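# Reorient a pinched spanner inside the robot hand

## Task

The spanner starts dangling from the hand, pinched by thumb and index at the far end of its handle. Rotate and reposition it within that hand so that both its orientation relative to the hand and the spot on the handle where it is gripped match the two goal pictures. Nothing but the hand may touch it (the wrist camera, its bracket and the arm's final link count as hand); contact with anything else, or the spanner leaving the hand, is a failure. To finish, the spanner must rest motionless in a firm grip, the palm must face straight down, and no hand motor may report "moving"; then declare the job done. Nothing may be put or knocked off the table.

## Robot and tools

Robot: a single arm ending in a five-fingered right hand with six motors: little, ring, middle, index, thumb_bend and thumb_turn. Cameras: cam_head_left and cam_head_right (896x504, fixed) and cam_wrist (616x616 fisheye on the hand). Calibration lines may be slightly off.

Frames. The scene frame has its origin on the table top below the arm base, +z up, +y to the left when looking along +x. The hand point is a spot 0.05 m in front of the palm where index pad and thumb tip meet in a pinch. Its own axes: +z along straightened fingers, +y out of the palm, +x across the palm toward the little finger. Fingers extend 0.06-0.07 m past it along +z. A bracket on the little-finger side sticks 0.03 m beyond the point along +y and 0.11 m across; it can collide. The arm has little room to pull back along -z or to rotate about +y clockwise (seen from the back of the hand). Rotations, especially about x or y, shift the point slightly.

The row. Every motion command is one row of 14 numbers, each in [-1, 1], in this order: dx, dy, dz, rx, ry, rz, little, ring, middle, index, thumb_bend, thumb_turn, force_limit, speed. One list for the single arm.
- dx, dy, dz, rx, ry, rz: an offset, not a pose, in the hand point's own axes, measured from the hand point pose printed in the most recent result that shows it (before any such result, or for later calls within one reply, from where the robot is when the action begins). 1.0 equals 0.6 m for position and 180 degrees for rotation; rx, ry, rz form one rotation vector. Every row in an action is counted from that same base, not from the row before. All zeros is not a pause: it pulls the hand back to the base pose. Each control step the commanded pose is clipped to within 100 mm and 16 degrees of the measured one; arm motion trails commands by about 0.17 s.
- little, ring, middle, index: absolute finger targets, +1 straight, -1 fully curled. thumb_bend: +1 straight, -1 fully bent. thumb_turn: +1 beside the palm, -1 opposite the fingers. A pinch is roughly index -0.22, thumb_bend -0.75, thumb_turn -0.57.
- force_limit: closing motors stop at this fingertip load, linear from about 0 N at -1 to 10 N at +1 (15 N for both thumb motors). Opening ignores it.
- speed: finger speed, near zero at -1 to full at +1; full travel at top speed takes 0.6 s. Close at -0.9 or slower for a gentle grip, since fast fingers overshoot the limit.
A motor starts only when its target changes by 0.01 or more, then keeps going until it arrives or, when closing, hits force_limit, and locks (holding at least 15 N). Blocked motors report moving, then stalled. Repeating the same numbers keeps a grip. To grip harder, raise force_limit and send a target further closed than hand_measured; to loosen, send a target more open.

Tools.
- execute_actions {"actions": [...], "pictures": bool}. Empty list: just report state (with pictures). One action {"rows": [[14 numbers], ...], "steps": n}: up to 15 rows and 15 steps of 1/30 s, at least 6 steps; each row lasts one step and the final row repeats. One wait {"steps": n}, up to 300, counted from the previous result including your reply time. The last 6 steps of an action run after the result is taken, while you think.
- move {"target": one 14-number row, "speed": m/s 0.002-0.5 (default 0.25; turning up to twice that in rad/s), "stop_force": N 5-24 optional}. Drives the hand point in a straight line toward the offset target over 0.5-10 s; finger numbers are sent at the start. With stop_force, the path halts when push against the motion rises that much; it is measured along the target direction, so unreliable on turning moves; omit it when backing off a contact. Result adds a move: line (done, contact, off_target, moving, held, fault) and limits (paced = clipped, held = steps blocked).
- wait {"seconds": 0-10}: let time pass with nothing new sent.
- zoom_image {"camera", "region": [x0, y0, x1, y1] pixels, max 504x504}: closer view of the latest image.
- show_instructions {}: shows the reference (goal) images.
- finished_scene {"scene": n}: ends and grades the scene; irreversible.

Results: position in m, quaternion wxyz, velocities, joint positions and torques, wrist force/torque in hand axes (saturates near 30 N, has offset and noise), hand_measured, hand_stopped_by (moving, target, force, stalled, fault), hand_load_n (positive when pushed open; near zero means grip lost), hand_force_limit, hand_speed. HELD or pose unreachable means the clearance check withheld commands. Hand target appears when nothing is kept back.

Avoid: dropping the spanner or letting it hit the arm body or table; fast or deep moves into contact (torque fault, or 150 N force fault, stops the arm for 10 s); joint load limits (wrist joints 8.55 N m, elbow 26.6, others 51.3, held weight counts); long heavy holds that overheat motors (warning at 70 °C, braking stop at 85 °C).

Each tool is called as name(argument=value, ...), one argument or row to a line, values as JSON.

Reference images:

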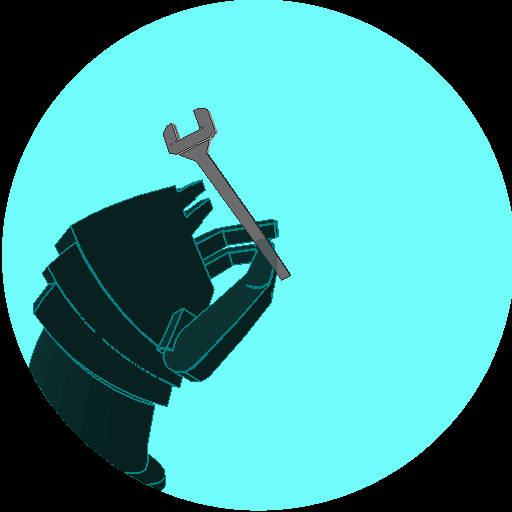

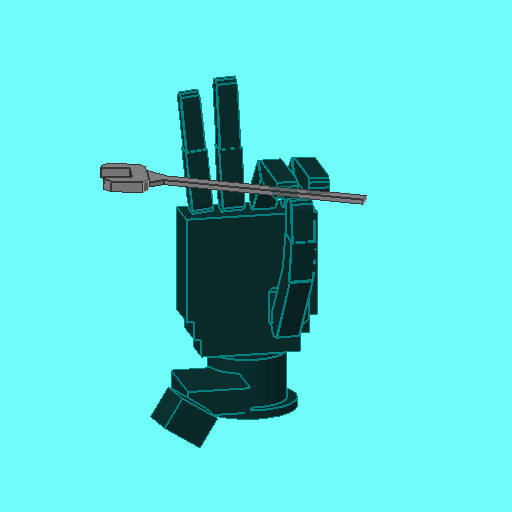

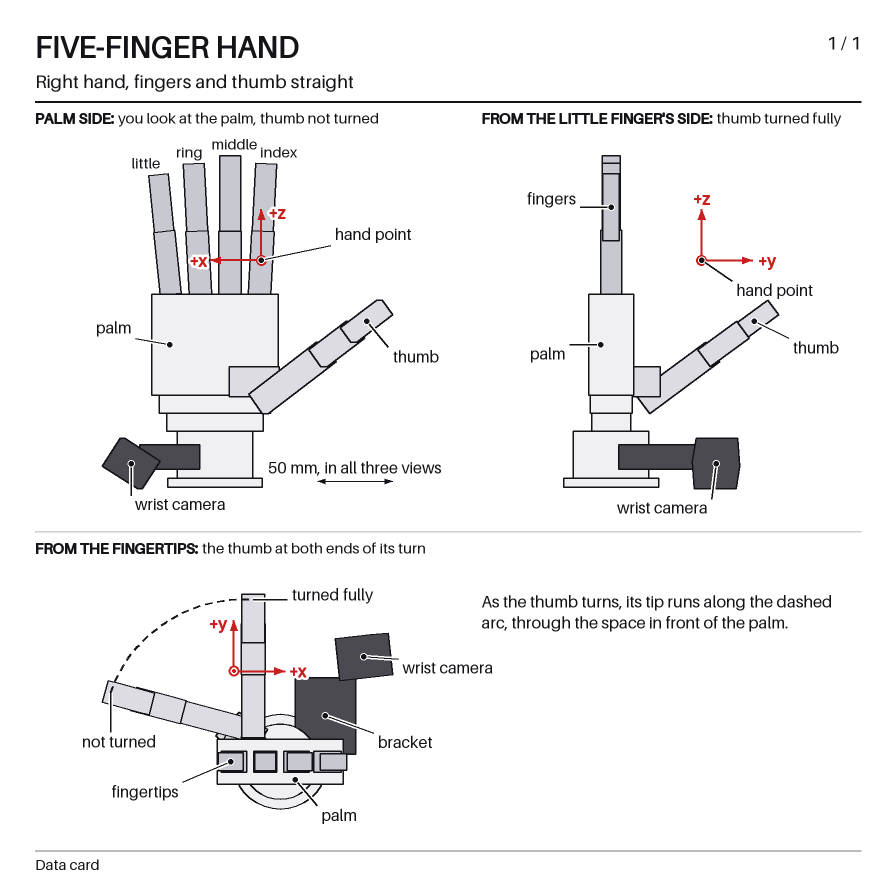

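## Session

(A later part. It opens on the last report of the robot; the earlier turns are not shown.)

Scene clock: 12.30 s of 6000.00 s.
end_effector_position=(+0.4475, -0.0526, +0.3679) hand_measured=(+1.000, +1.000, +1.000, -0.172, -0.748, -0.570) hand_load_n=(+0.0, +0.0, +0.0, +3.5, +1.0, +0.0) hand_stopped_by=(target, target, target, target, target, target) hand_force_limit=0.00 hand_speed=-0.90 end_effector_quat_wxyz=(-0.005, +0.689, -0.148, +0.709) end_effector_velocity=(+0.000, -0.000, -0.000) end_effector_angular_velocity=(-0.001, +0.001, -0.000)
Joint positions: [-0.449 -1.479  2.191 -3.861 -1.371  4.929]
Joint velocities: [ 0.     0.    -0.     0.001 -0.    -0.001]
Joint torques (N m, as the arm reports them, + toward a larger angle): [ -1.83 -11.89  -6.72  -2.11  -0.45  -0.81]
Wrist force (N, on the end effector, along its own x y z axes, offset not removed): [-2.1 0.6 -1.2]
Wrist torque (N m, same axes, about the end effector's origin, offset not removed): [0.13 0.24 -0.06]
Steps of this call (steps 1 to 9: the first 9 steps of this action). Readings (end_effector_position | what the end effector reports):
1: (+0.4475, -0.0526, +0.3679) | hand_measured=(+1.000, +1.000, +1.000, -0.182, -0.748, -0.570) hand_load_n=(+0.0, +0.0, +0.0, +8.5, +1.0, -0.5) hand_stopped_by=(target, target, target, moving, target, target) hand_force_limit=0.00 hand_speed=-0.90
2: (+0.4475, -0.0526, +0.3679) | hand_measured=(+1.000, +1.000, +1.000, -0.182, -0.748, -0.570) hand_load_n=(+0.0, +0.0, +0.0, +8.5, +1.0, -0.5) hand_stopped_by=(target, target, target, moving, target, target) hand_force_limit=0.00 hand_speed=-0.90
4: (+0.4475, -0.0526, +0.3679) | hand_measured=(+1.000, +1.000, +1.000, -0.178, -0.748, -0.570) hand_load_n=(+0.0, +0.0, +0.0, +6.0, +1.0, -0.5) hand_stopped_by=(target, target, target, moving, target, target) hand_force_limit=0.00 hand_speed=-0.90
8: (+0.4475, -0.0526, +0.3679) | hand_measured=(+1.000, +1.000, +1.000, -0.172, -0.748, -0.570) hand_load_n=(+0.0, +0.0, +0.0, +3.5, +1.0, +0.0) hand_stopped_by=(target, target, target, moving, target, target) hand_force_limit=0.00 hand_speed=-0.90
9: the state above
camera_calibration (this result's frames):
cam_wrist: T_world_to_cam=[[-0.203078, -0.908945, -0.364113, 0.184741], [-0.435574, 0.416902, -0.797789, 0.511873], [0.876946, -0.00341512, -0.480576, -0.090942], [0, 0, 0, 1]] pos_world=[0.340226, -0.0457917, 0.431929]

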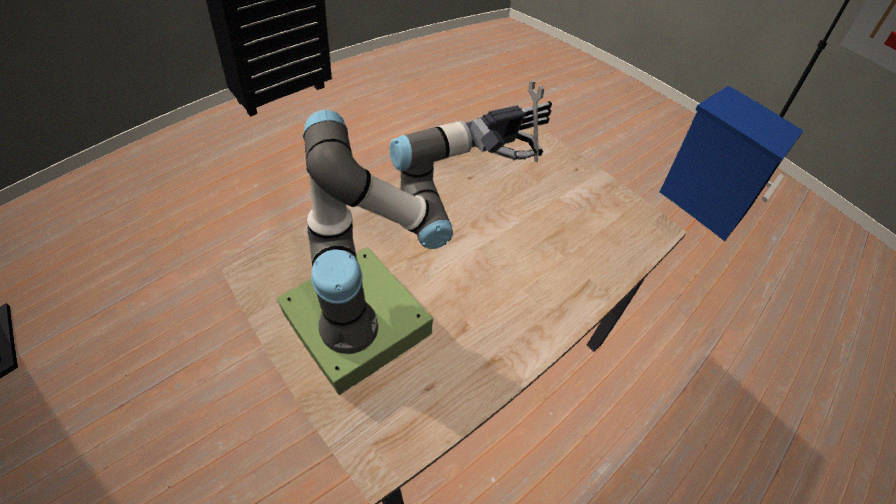

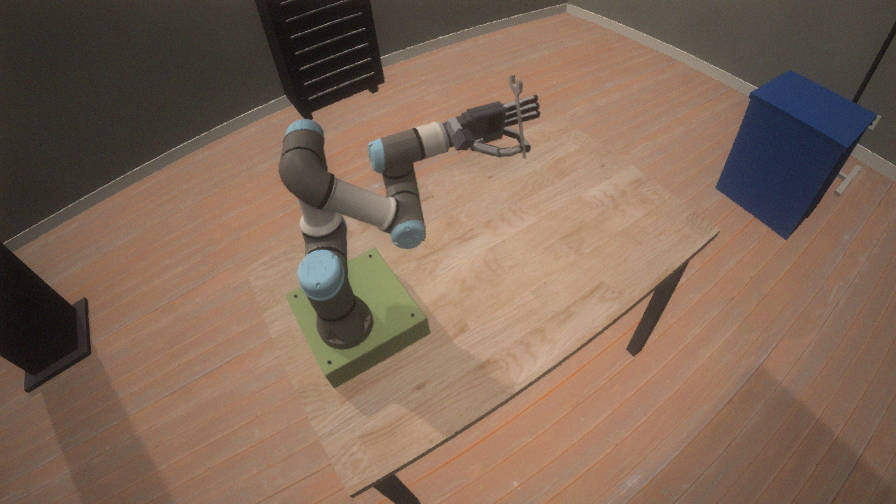

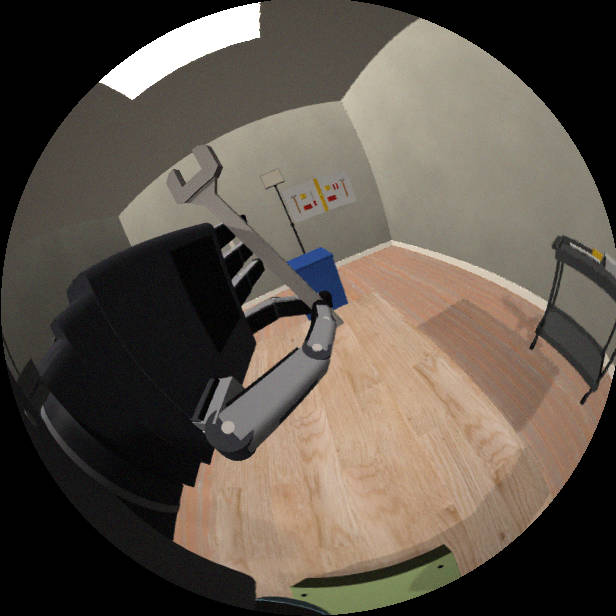

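execute_actions(
  actions=[
    {"rows":[[0,0,0,0,0,0,0.7,1,1,-0.172,-0.75,-0.57,0,-0.7]]},
  ],
)

execute_actions(
  actions=[
    {"rows":[[0,0,0,0,0,0,0.7,1,1,-0.172,-0.75,-0.57,0,-0.7],[0,0,0,0,0,0,0.7,1,1,-0.16,-0.75,-0.57,0,-0.8],[0,0,0,0,0,0,0.7,1,1,-0.16,-0.75,-0.57,0,-0.8],[0,0,0,0,0,0,0.7,1,1,-0.16,-0.75,-0.57,0,-0.8],[0,0,0,0,0,0,0.7,1,1,-0.174,-0.75,-0.57,0,-0.8]]},
  ],
)

wait(
  seconds=0,
)

Scene clock: 13.07 s of 6000.00 s.
end_effector_position=(+0.4475, -0.0527, +0.3679) hand_measured=(+0.902, +1.000, +1.000, -0.172, -0.748, -0.570) hand_load_n=(+0.0, +0.0, +0.0, +3.5, +1.0, +0.0) hand_stopped_by=(moving, target, target, target, target, target) hand_force_limit=0.00 hand_speed=-0.70 end_effector_quat_wxyz=(-0.005, +0.689, -0.148, +0.709) end_effector_velocity=(+0.000, +0.000, -0.001) end_effector_angular_velocity=(+0.001, +0.001, +0.000)
Joint positions: [-0.449 -1.479  2.191 -3.861 -1.372  4.929]
Joint velocities: [ 0.001  0.002 -0.    -0.    -0.    -0.   ]
Joint torques (N m, as the arm reports them, + toward a larger angle): [  0.94 -11.05  -7.39  -1.7    0.56   0.03]
Wrist force (N, on the end effector, along its own x y z axes, offset not removed): [-0.7 0.5 -1.2]
Wrist torque (N m, same axes, about the end effector's origin, offset not removed): [0.14 0.06 -0.01]
Off your previous action's commanded pose: 0.000 m, 0 deg at its last step (step 6 of this call).
Steps of this call (steps 1 to 6: the last 6 steps of your previous action; steps 7 to 14: nothing new was sent; steps 15 to 23: the first 9 steps of this action). Readings (end_effector_position | what the end effector reports):
15: (+0.4475, -0.0527, +0.3679) | hand_measured=(+1.000, +1.000, +1.000, -0.172, -0.748, -0.570) hand_load_n=(+0.0, +0.0, +0.0, +3.5, +1.0, +0.0) hand_stopped_by=(moving, target, target, target, target, target) hand_force_limit=0.00 hand_speed=-0.70
16: (+0.4475, -0.0527, +0.3679) | hand_measured=(+1.000, +1.000, +1.000, -0.172, -0.748, -0.570) hand_load_n=(+0.0, +0.0, +0.0, +3.5, +1.0, +0.0) hand_stopped_by=(moving, target, target, target, target, target) hand_force_limit=0.00 hand_speed=-0.70
18: (+0.4475, -0.0527, +0.3679) | hand_measured=(+0.984, +1.000, +1.000, -0.172, -0.748, -0.570) hand_load_n=(+0.0, +0.0, +0.0, +3.5, +1.0, +0.0) hand_stopped_by=(moving, target, target, target, target, target) hand_force_limit=0.00 hand_speed=-0.70
22: (+0.4475, -0.0527, +0.3679) | hand_measured=(+0.918, +1.000, +1.000, -0.172, -0.748, -0.570) hand_load_n=(+0.0, +0.0, +0.0, +3.5, +1.0, +0.0) hand_stopped_by=(moving, target, target, target, target, target) hand_force_limit=0.00 hand_speed=-0.70
23: the state above

Scene clock: 13.57 s of 6000.00 s.
end_effector_position=(+0.4475, -0.0526, +0.3679) hand_measured=(+0.700, +1.000, +1.000, -0.174, -0.750, -0.570) hand_load_n=(+0.0, +0.0, +0.0, +4.5, +1.0, +0.0) hand_stopped_by=(moving, target, target, moving, target, target) hand_force_limit=0.00 hand_speed=-0.80 end_effector_quat_wxyz=(-0.005, +0.689, -0.148, +0.709) end_effector_velocity=(+0.000, -0.000, -0.001) end_effector_angular_velocity=(+0.001, +0.001, -0.001)
Joint positions: [-0.449 -1.479  2.191 -3.861 -1.371  4.929]
Joint velocities: [-0.001  0.001 -0.    -0.     0.     0.   ]
Joint torques (N m, as the arm reports them, + toward a larger angle): [  0.66 -11.    -7.23  -1.7    0.71   0.35]
Wrist force (N, on the end effector, along its own x y z axes, offset not removed): [-0.9 1.1 -0.8]
Wrist torque (N m, same axes, about the end effector's origin, offset not removed): [0.27 0.01 0.06]
Off your previous action's commanded pose: 0.000 m, 0 deg at its last step (step 6 of this call).
Steps of this call (steps 1 to 6: the last 6 steps of your previous action; steps 7 to 15: the first 9 steps of this action, its rows measured from where the robot was after step 6). Readings (end_effector_position | what the end effector reports):
6: (+0.4475, -0.0526, +0.3679) | hand_measured=(+0.802, +1.000, +1.000, -0.172, -0.748, -0.570) hand_load_n=(+0.0, +0.0, +0.0, +3.5, +1.0, +0.0) hand_stopped_by=(moving, target, target, target, target, target) hand_force_limit=0.00 hand_speed=-0.70
7: (+0.4475, -0.0526, +0.3679) | hand_measured=(+0.784, +1.000, +1.000, -0.172, -0.748, -0.570) hand_load_n=(+0.0, +0.0, +0.0, +3.5, +1.0, +0.0) hand_stopped_by=(moving, target, target, target, target, target) hand_force_limit=0.00 hand_speed=-0.70
8: (+0.4475, -0.0526, +0.3679) | hand_measured=(+0.768, +1.000, +1.000, -0.172, -0.748, -0.570) hand_load_n=(+0.0, +0.0, +0.0, +3.5, +1.0, +0.0) hand_stopped_by=(moving, target, target, moving, target, target) hand_force_limit=0.00 hand_speed=-0.80
10: (+0.4475, -0.0526, +0.3679) | hand_measured=(+0.746, +1.000, +1.000, -0.172, -0.748, -0.570) hand_load_n=(+0.0, +0.0, +0.0, +3.5, +1.0, +0.0) hand_stopped_by=(moving, target, target, moving, target, target) hand_force_limit=0.00 hand_speed=-0.80
14: (+0.4475, -0.0526, +0.3679) | hand_measured=(+0.702, +1.000, +1.000, -0.174, -0.750, -0.570) hand_load_n=(+0.0, +0.0, +0.0, +4.5, +1.0, +0.0) hand_stopped_by=(moving, target, target, moving, target, target) hand_force_limit=0.00 hand_speed=-0.80
15: the state above

Scene clock: 13.77 s of 6000.00 s.
end_effector_position=(+0.4475, -0.0526, +0.3679) hand_measured=(+0.700, +1.000, +1.000, -0.172, -0.750, -0.570) hand_load_n=(+0.0, +0.0, +0.0, +4.0, +1.0, +0.0) hand_stopped_by=(target, target, target, target, target, target) hand_force_limit=0.00 hand_speed=-0.80 end_effector_quat_wxyz=(-0.005, +0.689, -0.148, +0.709) end_effector_velocity=(-0.000, -0.000, -0.000) end_effector_angular_velocity=(-0.000, +0.000, -0.000)
Joint positions: [-0.449 -1.479  2.191 -3.861 -1.371  4.929]
Joint velocities: [-0.  0.  0. -0.  0. -0.]
Joint torques (N m, as the arm reports them, + toward a larger angle): [  0.82 -11.29  -7.39  -1.69   0.68   0.13]
Wrist force (N, on the end effector, along its own x y z axes, offset not removed): [-0.4 0.5 0.4]
Wrist torque (N m, same axes, about the end effector's origin, offset not removed): [0.07 -0.06 -0.01]
Hand target: +0.447, -0.053, +0.368; -0.005, +0.689, -0.148, +0.709
Off the commanded pose: 0.000 m, 0 deg.
Kept back: nothing.
Steps of this call (steps 1 to 6: the last 6 steps of your previous action). Readings (end_effector_position | what the end effector reports):
1: (+0.4475, -0.0526, +0.3679) | hand_measured=(+0.700, +1.000, +1.000, -0.174, -0.750, -0.570) hand_load_n=(+0.0, +0.0, +0.0, +4.5, +1.0, +0.0) hand_stopped_by=(moving, target, target, target, target, target) hand_force_limit=0.00 hand_speed=-0.80
2: (+0.4475, -0.0526, +0.3679) | hand_measured=(+0.700, +1.000, +1.000, -0.172, -0.750, -0.570) hand_load_n=(+0.0, +0.0, +0.0, +4.0, +1.0, +0.0) hand_stopped_by=(moving, target, target, target, target, target) hand_force_limit=0.00 hand_speed=-0.80
4: (+0.4475, -0.0526, +0.3679) | hand_measured=(+0.700, +1.000, +1.000, -0.172, -0.750, -0.570) hand_load_n=(+0.0, +0.0, +0.0, +4.0, +1.0, +0.0) hand_stopped_by=(target, target, target, target, target, target) hand_force_limit=0.00 hand_speed=-0.80
6: the state above
camera_calibration (this result's frames):
cam_wrist: T_world_to_cam=[[-0.203082, -0.908951, -0.364096, 0.184736], [-0.435575, 0.416889, -0.797795, 0.511876], [0.876945, -0.00342669, -0.480579, -0.0909398], [0, 0, 0, 1]] pos_world=[0.340226, -0.0457917, 0.43193]

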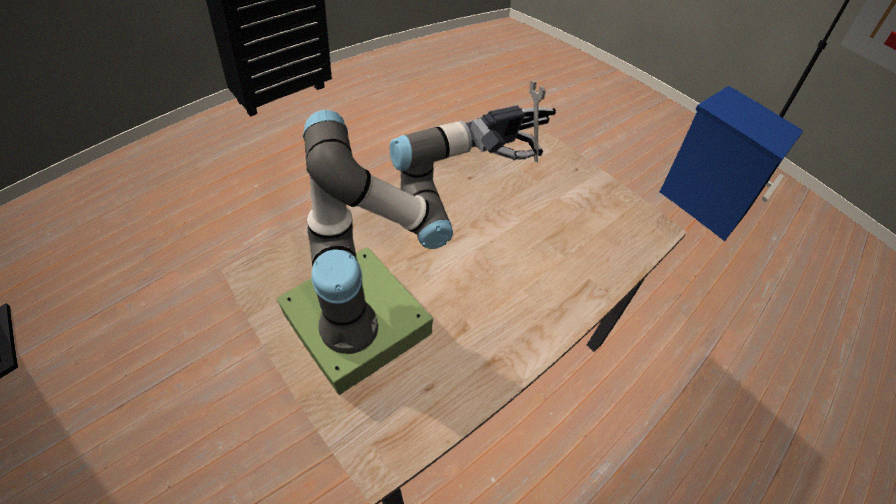

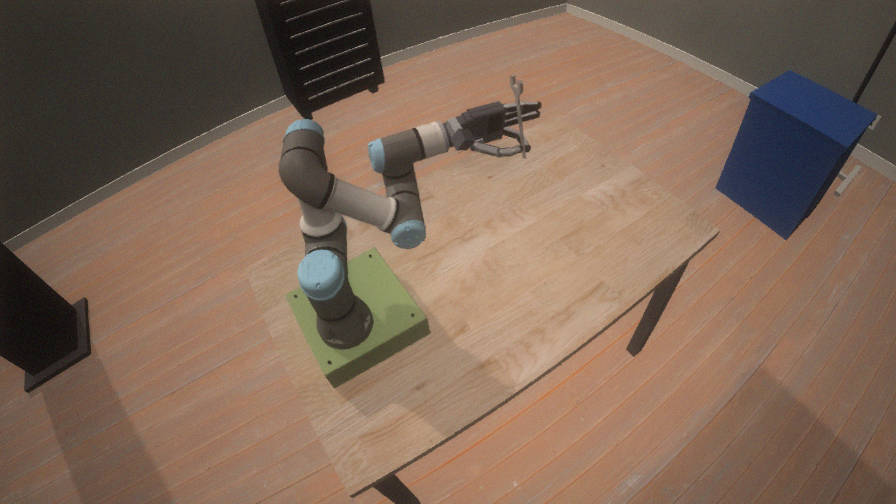

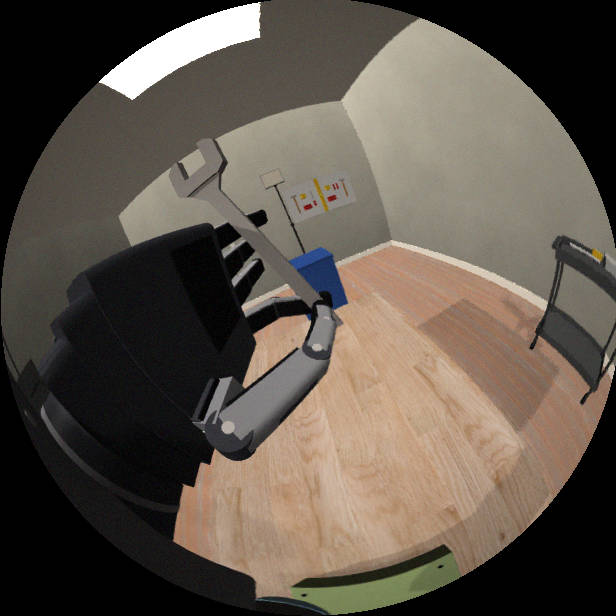

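Longer pulse.

execute_actions(
  actions=[
    {"rows":[[0,0,0,0,0,0,0.7,1,1,-0.158,-0.75,-0.57,0,-0.8],[0,0,0,0,0,0,0.7,1,1,-0.158,-0.75,-0.57,0,-0.8],[0,0,0,0,0,0,0.7,1,1,-0.158,-0.75,-0.57,0,-0.8],[0,0,0,0,0,0,0.7,1,1,-0.158,-0.75,-0.57,0,-0.8],[0,0,0,0,0,0,0.7,1,1,-0.174,-0.75,-0.57,0,-0.8]]},
  ],
  pictures=true,
)

Scene clock: 14.23 s of 6000.00 s.
end_effector_position=(+0.4475, -0.0526, +0.3679) hand_measured=(+0.700, +1.000, +1.000, -0.174, -0.750, -0.570) hand_load_n=(+0.0, +0.0, +0.0, +4.0, +1.5, +0.5) hand_stopped_by=(target, target, target, moving, target, target) hand_force_limit=0.00 hand_speed=-0.80 end_effector_quat_wxyz=(-0.005, +0.689, -0.148, +0.709) end_effector_velocity=(-0.000, +0.000, +0.000) end_effector_angular_velocity=(-0.000, -0.000, +0.000)
Joint positions: [-0.449 -1.479  2.191 -3.861 -1.371  4.929]
Joint velocities: [ 0.    -0.001  0.     0.001 -0.    -0.   ]
Joint torques (N m, as the arm reports them, + toward a larger angle): [  1.03 -11.27  -7.75  -1.69   0.57  -0.11]
Wrist force (N, on the end effector, along its own x y z axes, offset not removed): [-0.8 0.9 -1.3]
Wrist torque (N m, same axes, about the end effector's origin, offset not removed): [0.27 0.09 0.00]
Steps of this call (steps 1 to 5: nothing new was sent; steps 6 to 14: the first 9 steps of this action). Readings (end_effector_position | what the end effector reports):
6: (+0.4475, -0.0526, +0.3679) | hand_measured=(+0.700, +1.000, +1.000, -0.172, -0.750, -0.570) hand_load_n=(+0.0, +0.0, +0.0, +4.0, +1.0, +0.0) hand_stopped_by=(target, target, target, moving, target, target) hand_force_limit=0.00 hand_speed=-0.80
7: (+0.4475, -0.0526, +0.3679) | hand_measured=(+0.700, +1.000, +1.000, -0.172, -0.750, -0.570) hand_load_n=(+0.0, +0.0, +0.0, +4.0, +1.0, +0.0) hand_stopped_by=(target, target, target, moving, target, target) hand_force_limit=0.00 hand_speed=-0.80
9: (+0.4475, -0.0526, +0.3679) | hand_measured=(+0.700, +1.000, +1.000, -0.162, -0.750, -0.570) hand_load_n=(+0.0, +0.0, +0.0, +0.5, +0.5, +0.5) hand_stopped_by=(target, target, target, moving, target, target) hand_force_limit=0.00 hand_speed=-0.80
13: (+0.4475, -0.0526, +0.3679) | hand_measured=(+0.700, +1.000, +1.000, -0.174, -0.750, -0.570) hand_load_n=(+0.0, +0.0, +0.0, +4.5, +1.5, +0.5) hand_stopped_by=(target, target, target, moving, target, target) hand_force_limit=0.00 hand_speed=-0.80
14: the state above
camera_calibration (this result's frames):
cam_wrist: T_world_to_cam=[[-0.203082, -0.908951, -0.364096, 0.184736], [-0.435576, 0.416889, -0.797795, 0.511876], [0.876945, -0.00342637, -0.480579, -0.0909397], [0, 0, 0, 1]] pos_world=[0.340226, -0.0457916, 0.43193]

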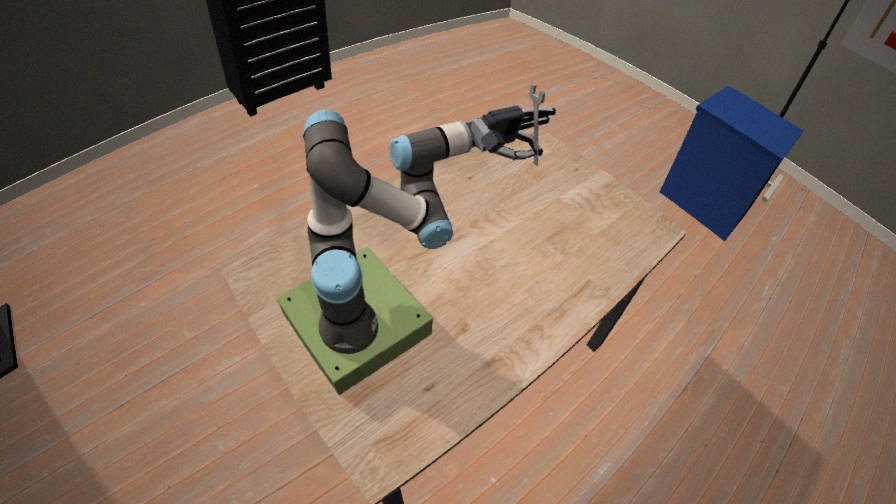

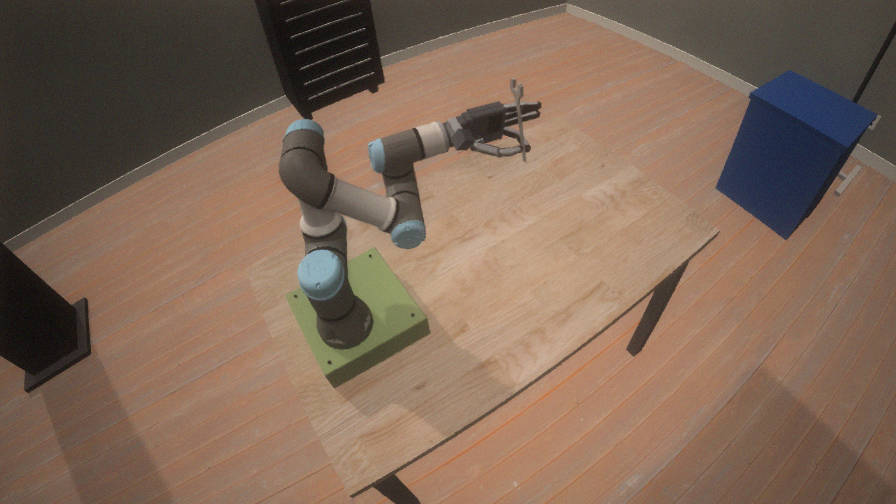

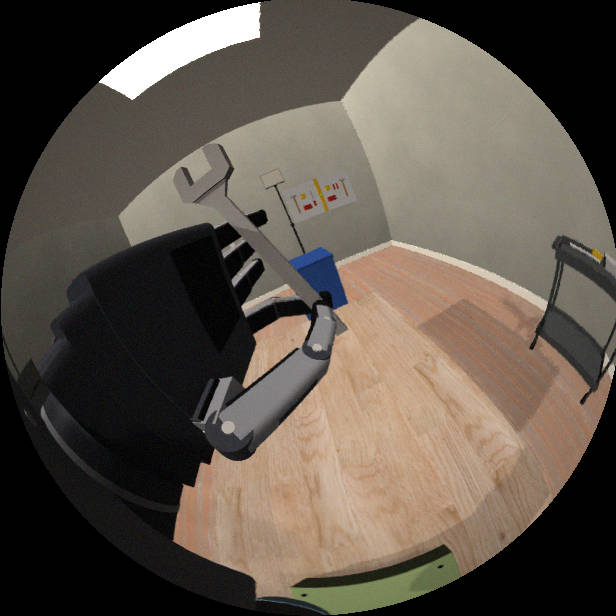

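move(
  target=[0,0,0,0,0,0,0.7,1,0.0,-0.174,-0.75,-0.57,-0.6,-0.3],
)

move(
  target=[0,0,0,0,0,0,0.7,1,-0.3,-0.174,-0.75,-0.57,-0.8,-0.9],
)

zoom_image(
  camera="cam_wrist",
  region=[150,110,410,370],
)

Scene clock: 16.20 s of 6000.00 s.
end_effector_position=(+0.4475, -0.0526, +0.3679) hand_measured=(+0.700, +1.000, +0.000, -0.172, -0.750, -0.570) hand_load_n=(+0.0, +0.0, +0.0, +4.0, +1.5, +0.5) hand_stopped_by=(target, target, target, target, target, target) hand_force_limit=-0.60 hand_speed=-0.30 end_effector_quat_wxyz=(-0.005, +0.689, -0.148, +0.709) end_effector_velocity=(+0.000, -0.000, -0.000) end_effector_angular_velocity=(+0.000, +0.001, -0.000)
Joint positions: [-0.449 -1.479  2.191 -3.861 -1.371  4.929]
Joint velocities: [-0.     0.001 -0.     0.    -0.     0.   ]
Joint torques (N m, as the arm reports them, + toward a larger angle): [  0.8  -11.2   -7.39  -1.68   0.6   -0.12]
Wrist force (N, on the end effector, along its own x y z axes, offset not removed): [-0.2 0.3 -1.1]
Wrist torque (N m, same axes, about the end effector's origin, offset not removed): [0.05 -0.10 0.07]
Hand target: +0.447, -0.053, +0.368; -0.005, +0.689, -0.148, +0.709
Off your previous action's commanded pose: 0.000 m, 0 deg at its last step (step 6 of this call).
Off the commanded pose: 0.000 m, 0 deg.
Kept back: nothing.
move: done
camera_calibration (this result's frames):
cam_wrist: T_world_to_cam=[[-0.203082, -0.908951, -0.364096, 0.184736], [-0.435575, 0.416889, -0.797795, 0.511876], [0.876945, -0.00342662, -0.480579, -0.0909398], [0, 0, 0, 1]] pos_world=[0.340226, -0.0457917, 0.43193]

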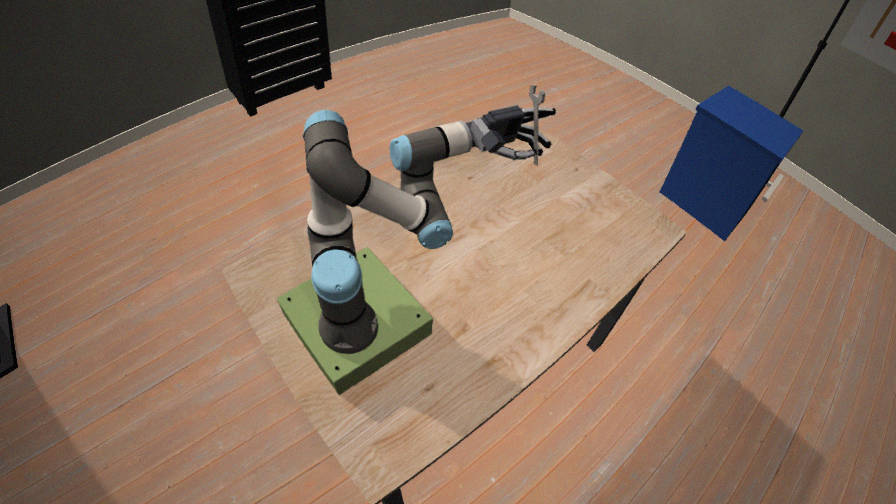

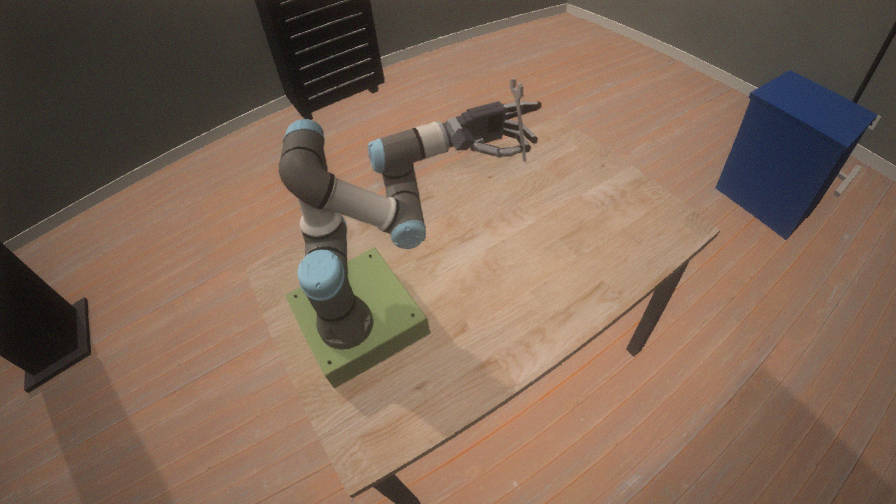

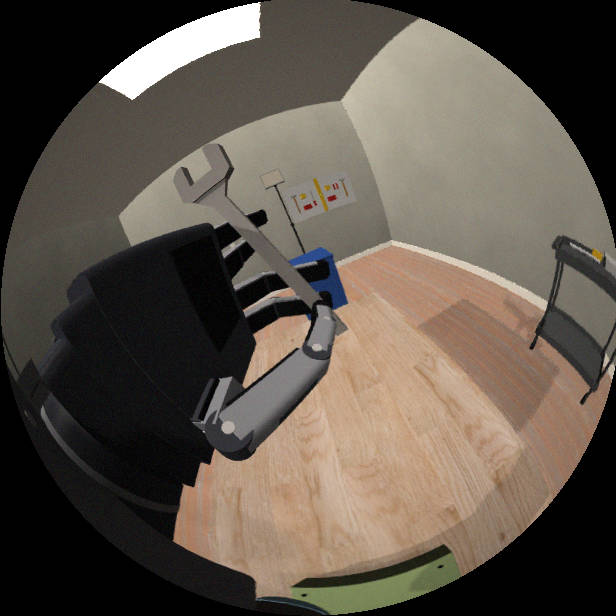

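Scene clock: 17.50 s of 6000.00 s.
end_effector_position=(+0.4475, -0.0526, +0.3679) hand_measured=(+0.700, +1.000, -0.172, -0.172, -0.748, -0.570) hand_load_n=(+0.0, +0.0, +1.0, +4.5, +1.5, +0.5) hand_stopped_by=(target, target, force, target, target, target) hand_force_limit=-0.80 hand_speed=-0.90 end_effector_quat_wxyz=(-0.005, +0.689, -0.148, +0.709) end_effector_velocity=(+0.000, -0.000, -0.000) end_effector_angular_velocity=(+0.000, +0.000, -0.000)
Joint positions: [-0.449 -1.479  2.191 -3.861 -1.371  4.929]
Joint velocities: [ 0.     0.001 -0.    -0.    -0.     0.   ]
Joint torques (N m, as the arm reports them, + toward a larger angle): [  0.46 -11.23  -7.5   -1.71   0.6   -0.12]
Wrist force (N, on the end effector, along its own x y z axes, offset not removed): [-1.3 0.9 -0.8]
Wrist torque (N m, same axes, about the end effector's origin, offset not removed): [0.16 0.14 -0.04]
Hand target: +0.447, -0.053, +0.368; -0.005, +0.689, -0.148, +0.709
Off the commanded pose: 0.000 m, 0 deg.
Kept back: nothing.
move: done
camera_calibration (this result's frames):
cam_wrist: T_world_to_cam=[[-0.203082, -0.908951, -0.364096, 0.184736], [-0.435575, 0.416889, -0.797795, 0.511876], [0.876945, -0.0034265, -0.480579, -0.0909397], [0, 0, 0, 1]] pos_world=[0.340226, -0.0457917, 0.43193]

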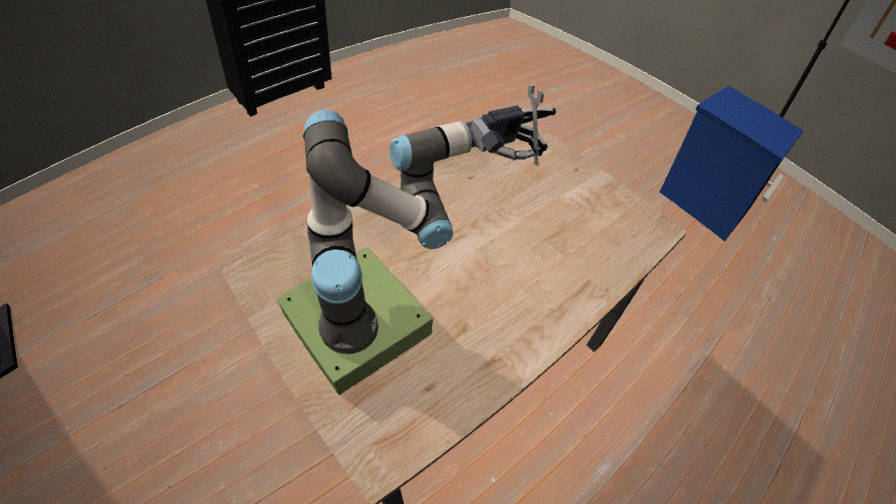

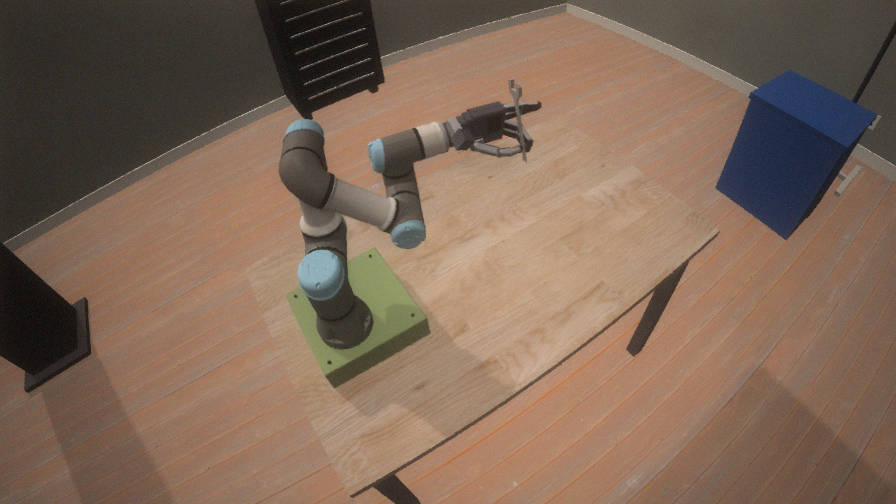

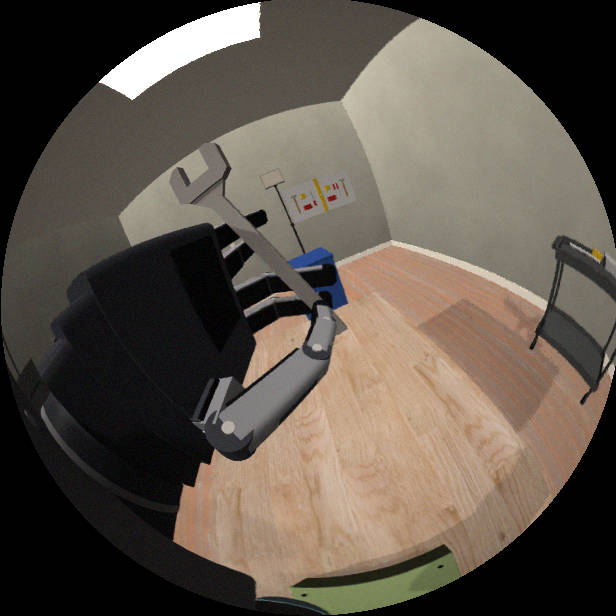

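Region (150, 110, 410, 370) of cam_wrist's 616x616 image, scaled by 1.938, with more detail than that image has.

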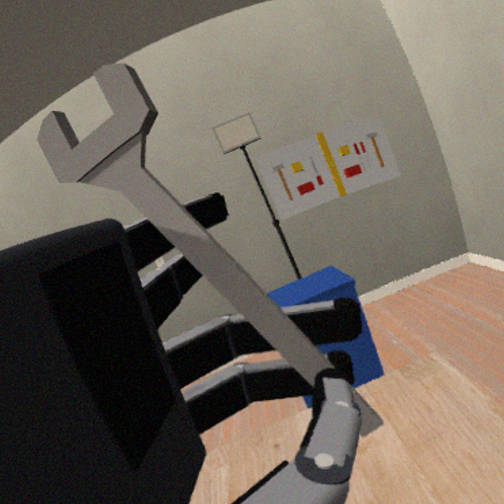

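move(
  target=[0,0,0,0,0,0,0.3,1,-0.14,-0.174,-0.75,-0.57,0,-0.7],
)

Scene clock: 18.80 s of 6000.00 s.
end_effector_position=(+0.4475, -0.0526, +0.3679) hand_measured=(+0.300, +1.000, -0.140, -0.172, -0.748, -0.570) hand_load_n=(+0.0, +0.0, +0.0, +4.5, +2.5, +0.5) hand_stopped_by=(target, target, target, target, target, target) hand_force_limit=0.00 hand_speed=-0.70 end_effector_quat_wxyz=(-0.005, +0.689, -0.148, +0.709) end_effector_velocity=(-0.000, +0.000, +0.000) end_effector_angular_velocity=(-0.000, -0.001, +0.001)
Joint positions: [-0.449 -1.479  2.191 -3.861 -1.371  4.929]
Joint velocities: [ 0.    -0.001 -0.    -0.     0.     0.   ]
Joint torques (N m, as the arm reports them, + toward a larger angle): [  0.74 -11.17  -7.42  -1.7    0.61  -0.08]
Wrist force (N, on the end effector, along its own x y z axes, offset not removed): [-1.4 0.5 -1.4]
Wrist torque (N m, same axes, about the end effector's origin, offset not removed): [0.04 0.10 0.01]
Hand target: +0.447, -0.053, +0.368; -0.005, +0.689, -0.148, +0.709
Off the commanded pose: 0.000 m, 0 deg.
Kept back: nothing.
move: done
camera_calibration (this result's frames):
cam_wrist: T_world_to_cam=[[-0.203082, -0.908951, -0.364096, 0.184736], [-0.435575, 0.416889, -0.797795, 0.511876], [0.876945, -0.00342662, -0.480579, -0.0909398], [0, 0, 0, 1]] pos_world=[0.340226, -0.0457916, 0.43193]

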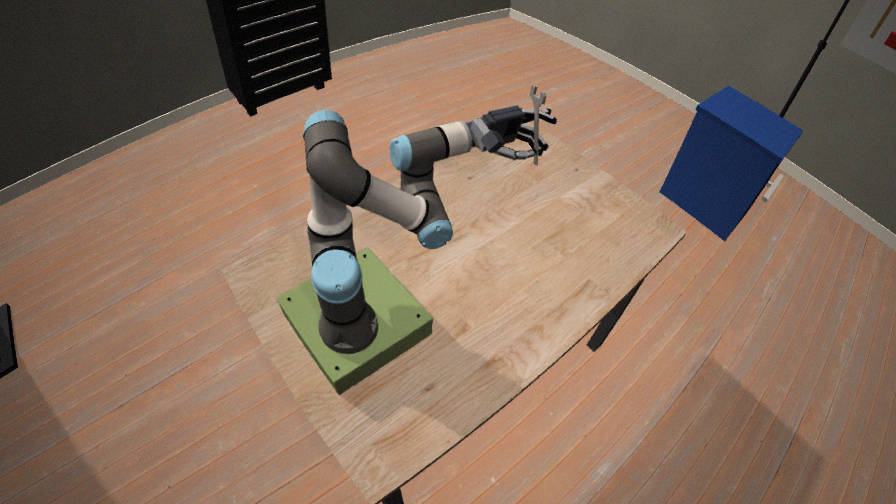

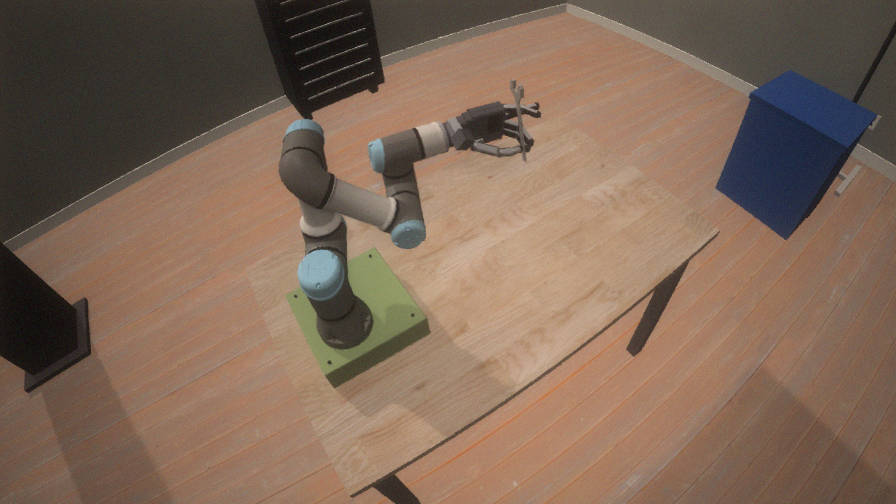

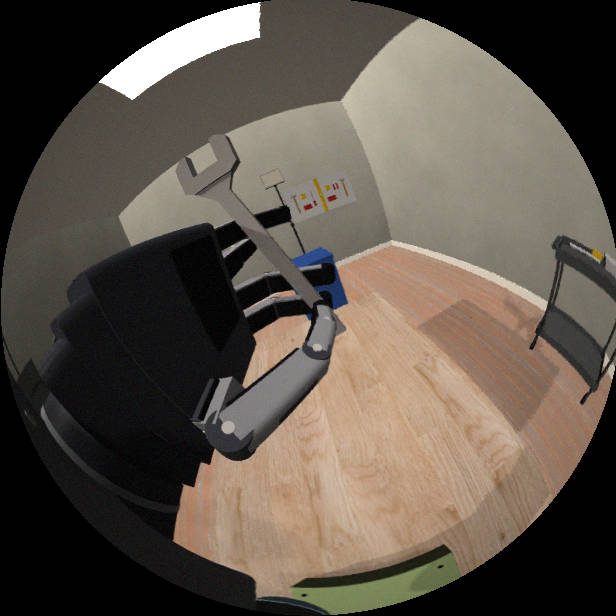

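Try turning the thumb a bit.

move(
  target=[0,0,0,0,0,0,0.3,1,-0.14,-0.174,-0.75,-0.66,0.5,-0.85],
)

zoom_image(
  camera="cam_wrist",
  region=[150,110,410,370],
)

Scene clock: 19.73 s of 6000.00 s.
end_effector_position=(+0.4475, -0.0526, +0.3679) hand_measured=(+0.300, +1.000, -0.140, -0.172, -0.748, -0.660) hand_load_n=(+0.0, +0.0, +0.0, +3.5, +1.0, +2.0) hand_stopped_by=(target, target, target, target, target, target) hand_force_limit=0.50 hand_speed=-0.85 end_effector_quat_wxyz=(-0.005, +0.689, -0.148, +0.709) end_effector_velocity=(+0.000, +0.000, -0.000) end_effector_angular_velocity=(-0.000, +0.000, +0.000)
Joint positions: [-0.449 -1.479  2.191 -3.861 -1.371  4.929]
Joint velocities: [ 0.     0.001 -0.    -0.     0.    -0.   ]
Joint torques (N m, as the arm reports them, + toward a larger angle): [  0.72 -11.15  -7.38  -1.72   0.59  -0.1 ]
Wrist force (N, on the end effector, along its own x y z axes, offset not removed): [-1.6 0.6 -0.4]
Wrist torque (N m, same axes, about the end effector's origin, offset not removed): [0.21 0.12 -0.03]
Hand target: +0.447, -0.053, +0.368; -0.005, +0.689, -0.148, +0.709
Off the commanded pose: 0.000 m, 0 deg.
Kept back: nothing.
move: done
camera_calibration (this result's frames):
cam_wrist: T_world_to_cam=[[-0.203082, -0.908951, -0.364096, 0.184736], [-0.435575, 0.416889, -0.797795, 0.511876], [0.876945, -0.00342681, -0.480579, -0.0909398], [0, 0, 0, 1]] pos_world=[0.340226, -0.0457917, 0.43193]

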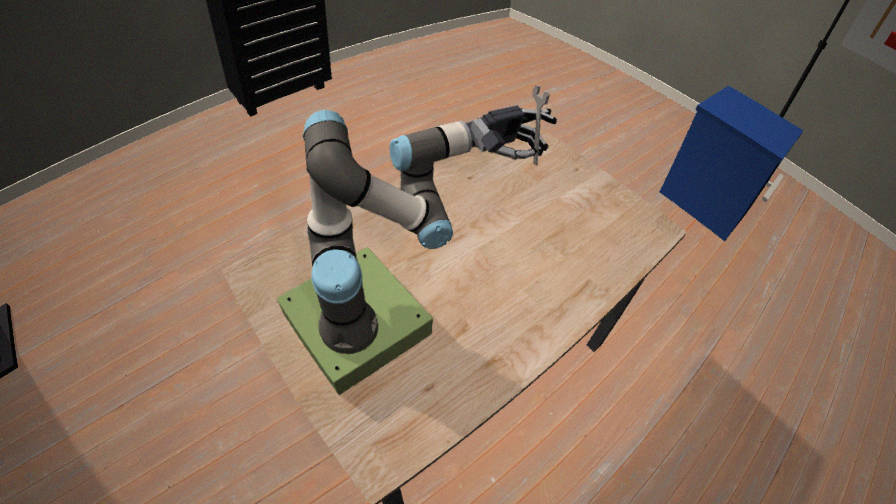

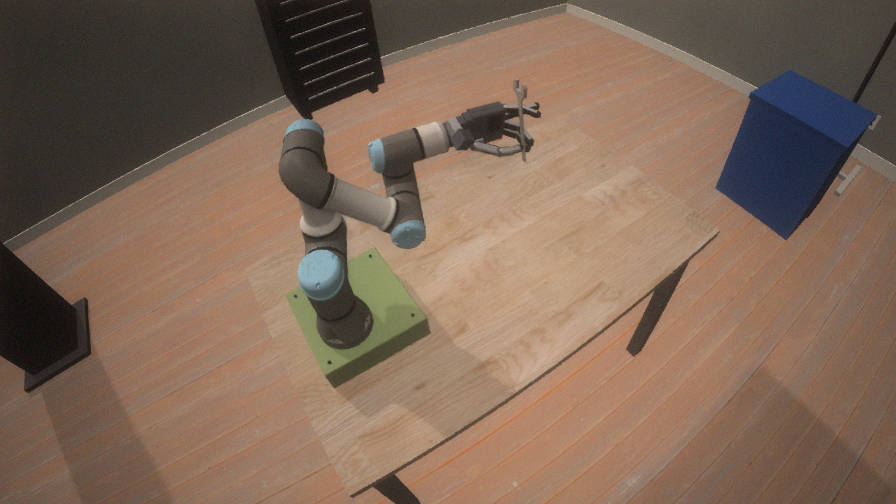

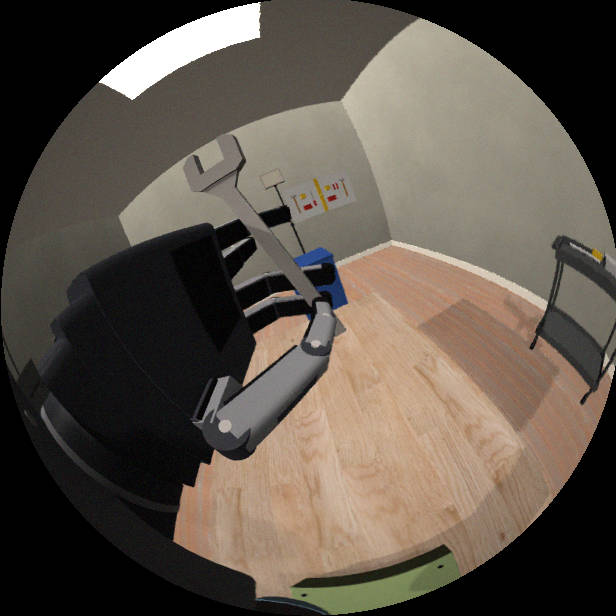

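Region (150, 110, 410, 370) of cam_wrist's 616x616 image, scaled by 1.938, with more detail than that image has.

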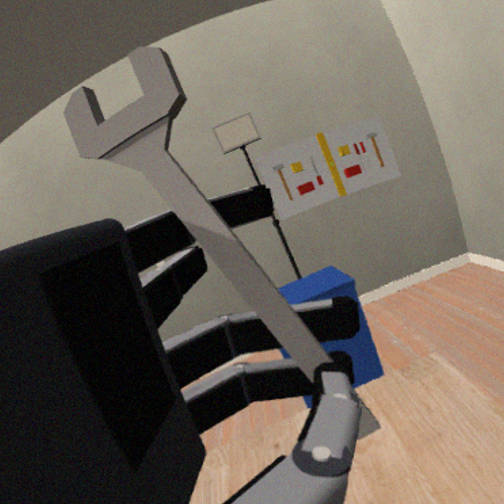

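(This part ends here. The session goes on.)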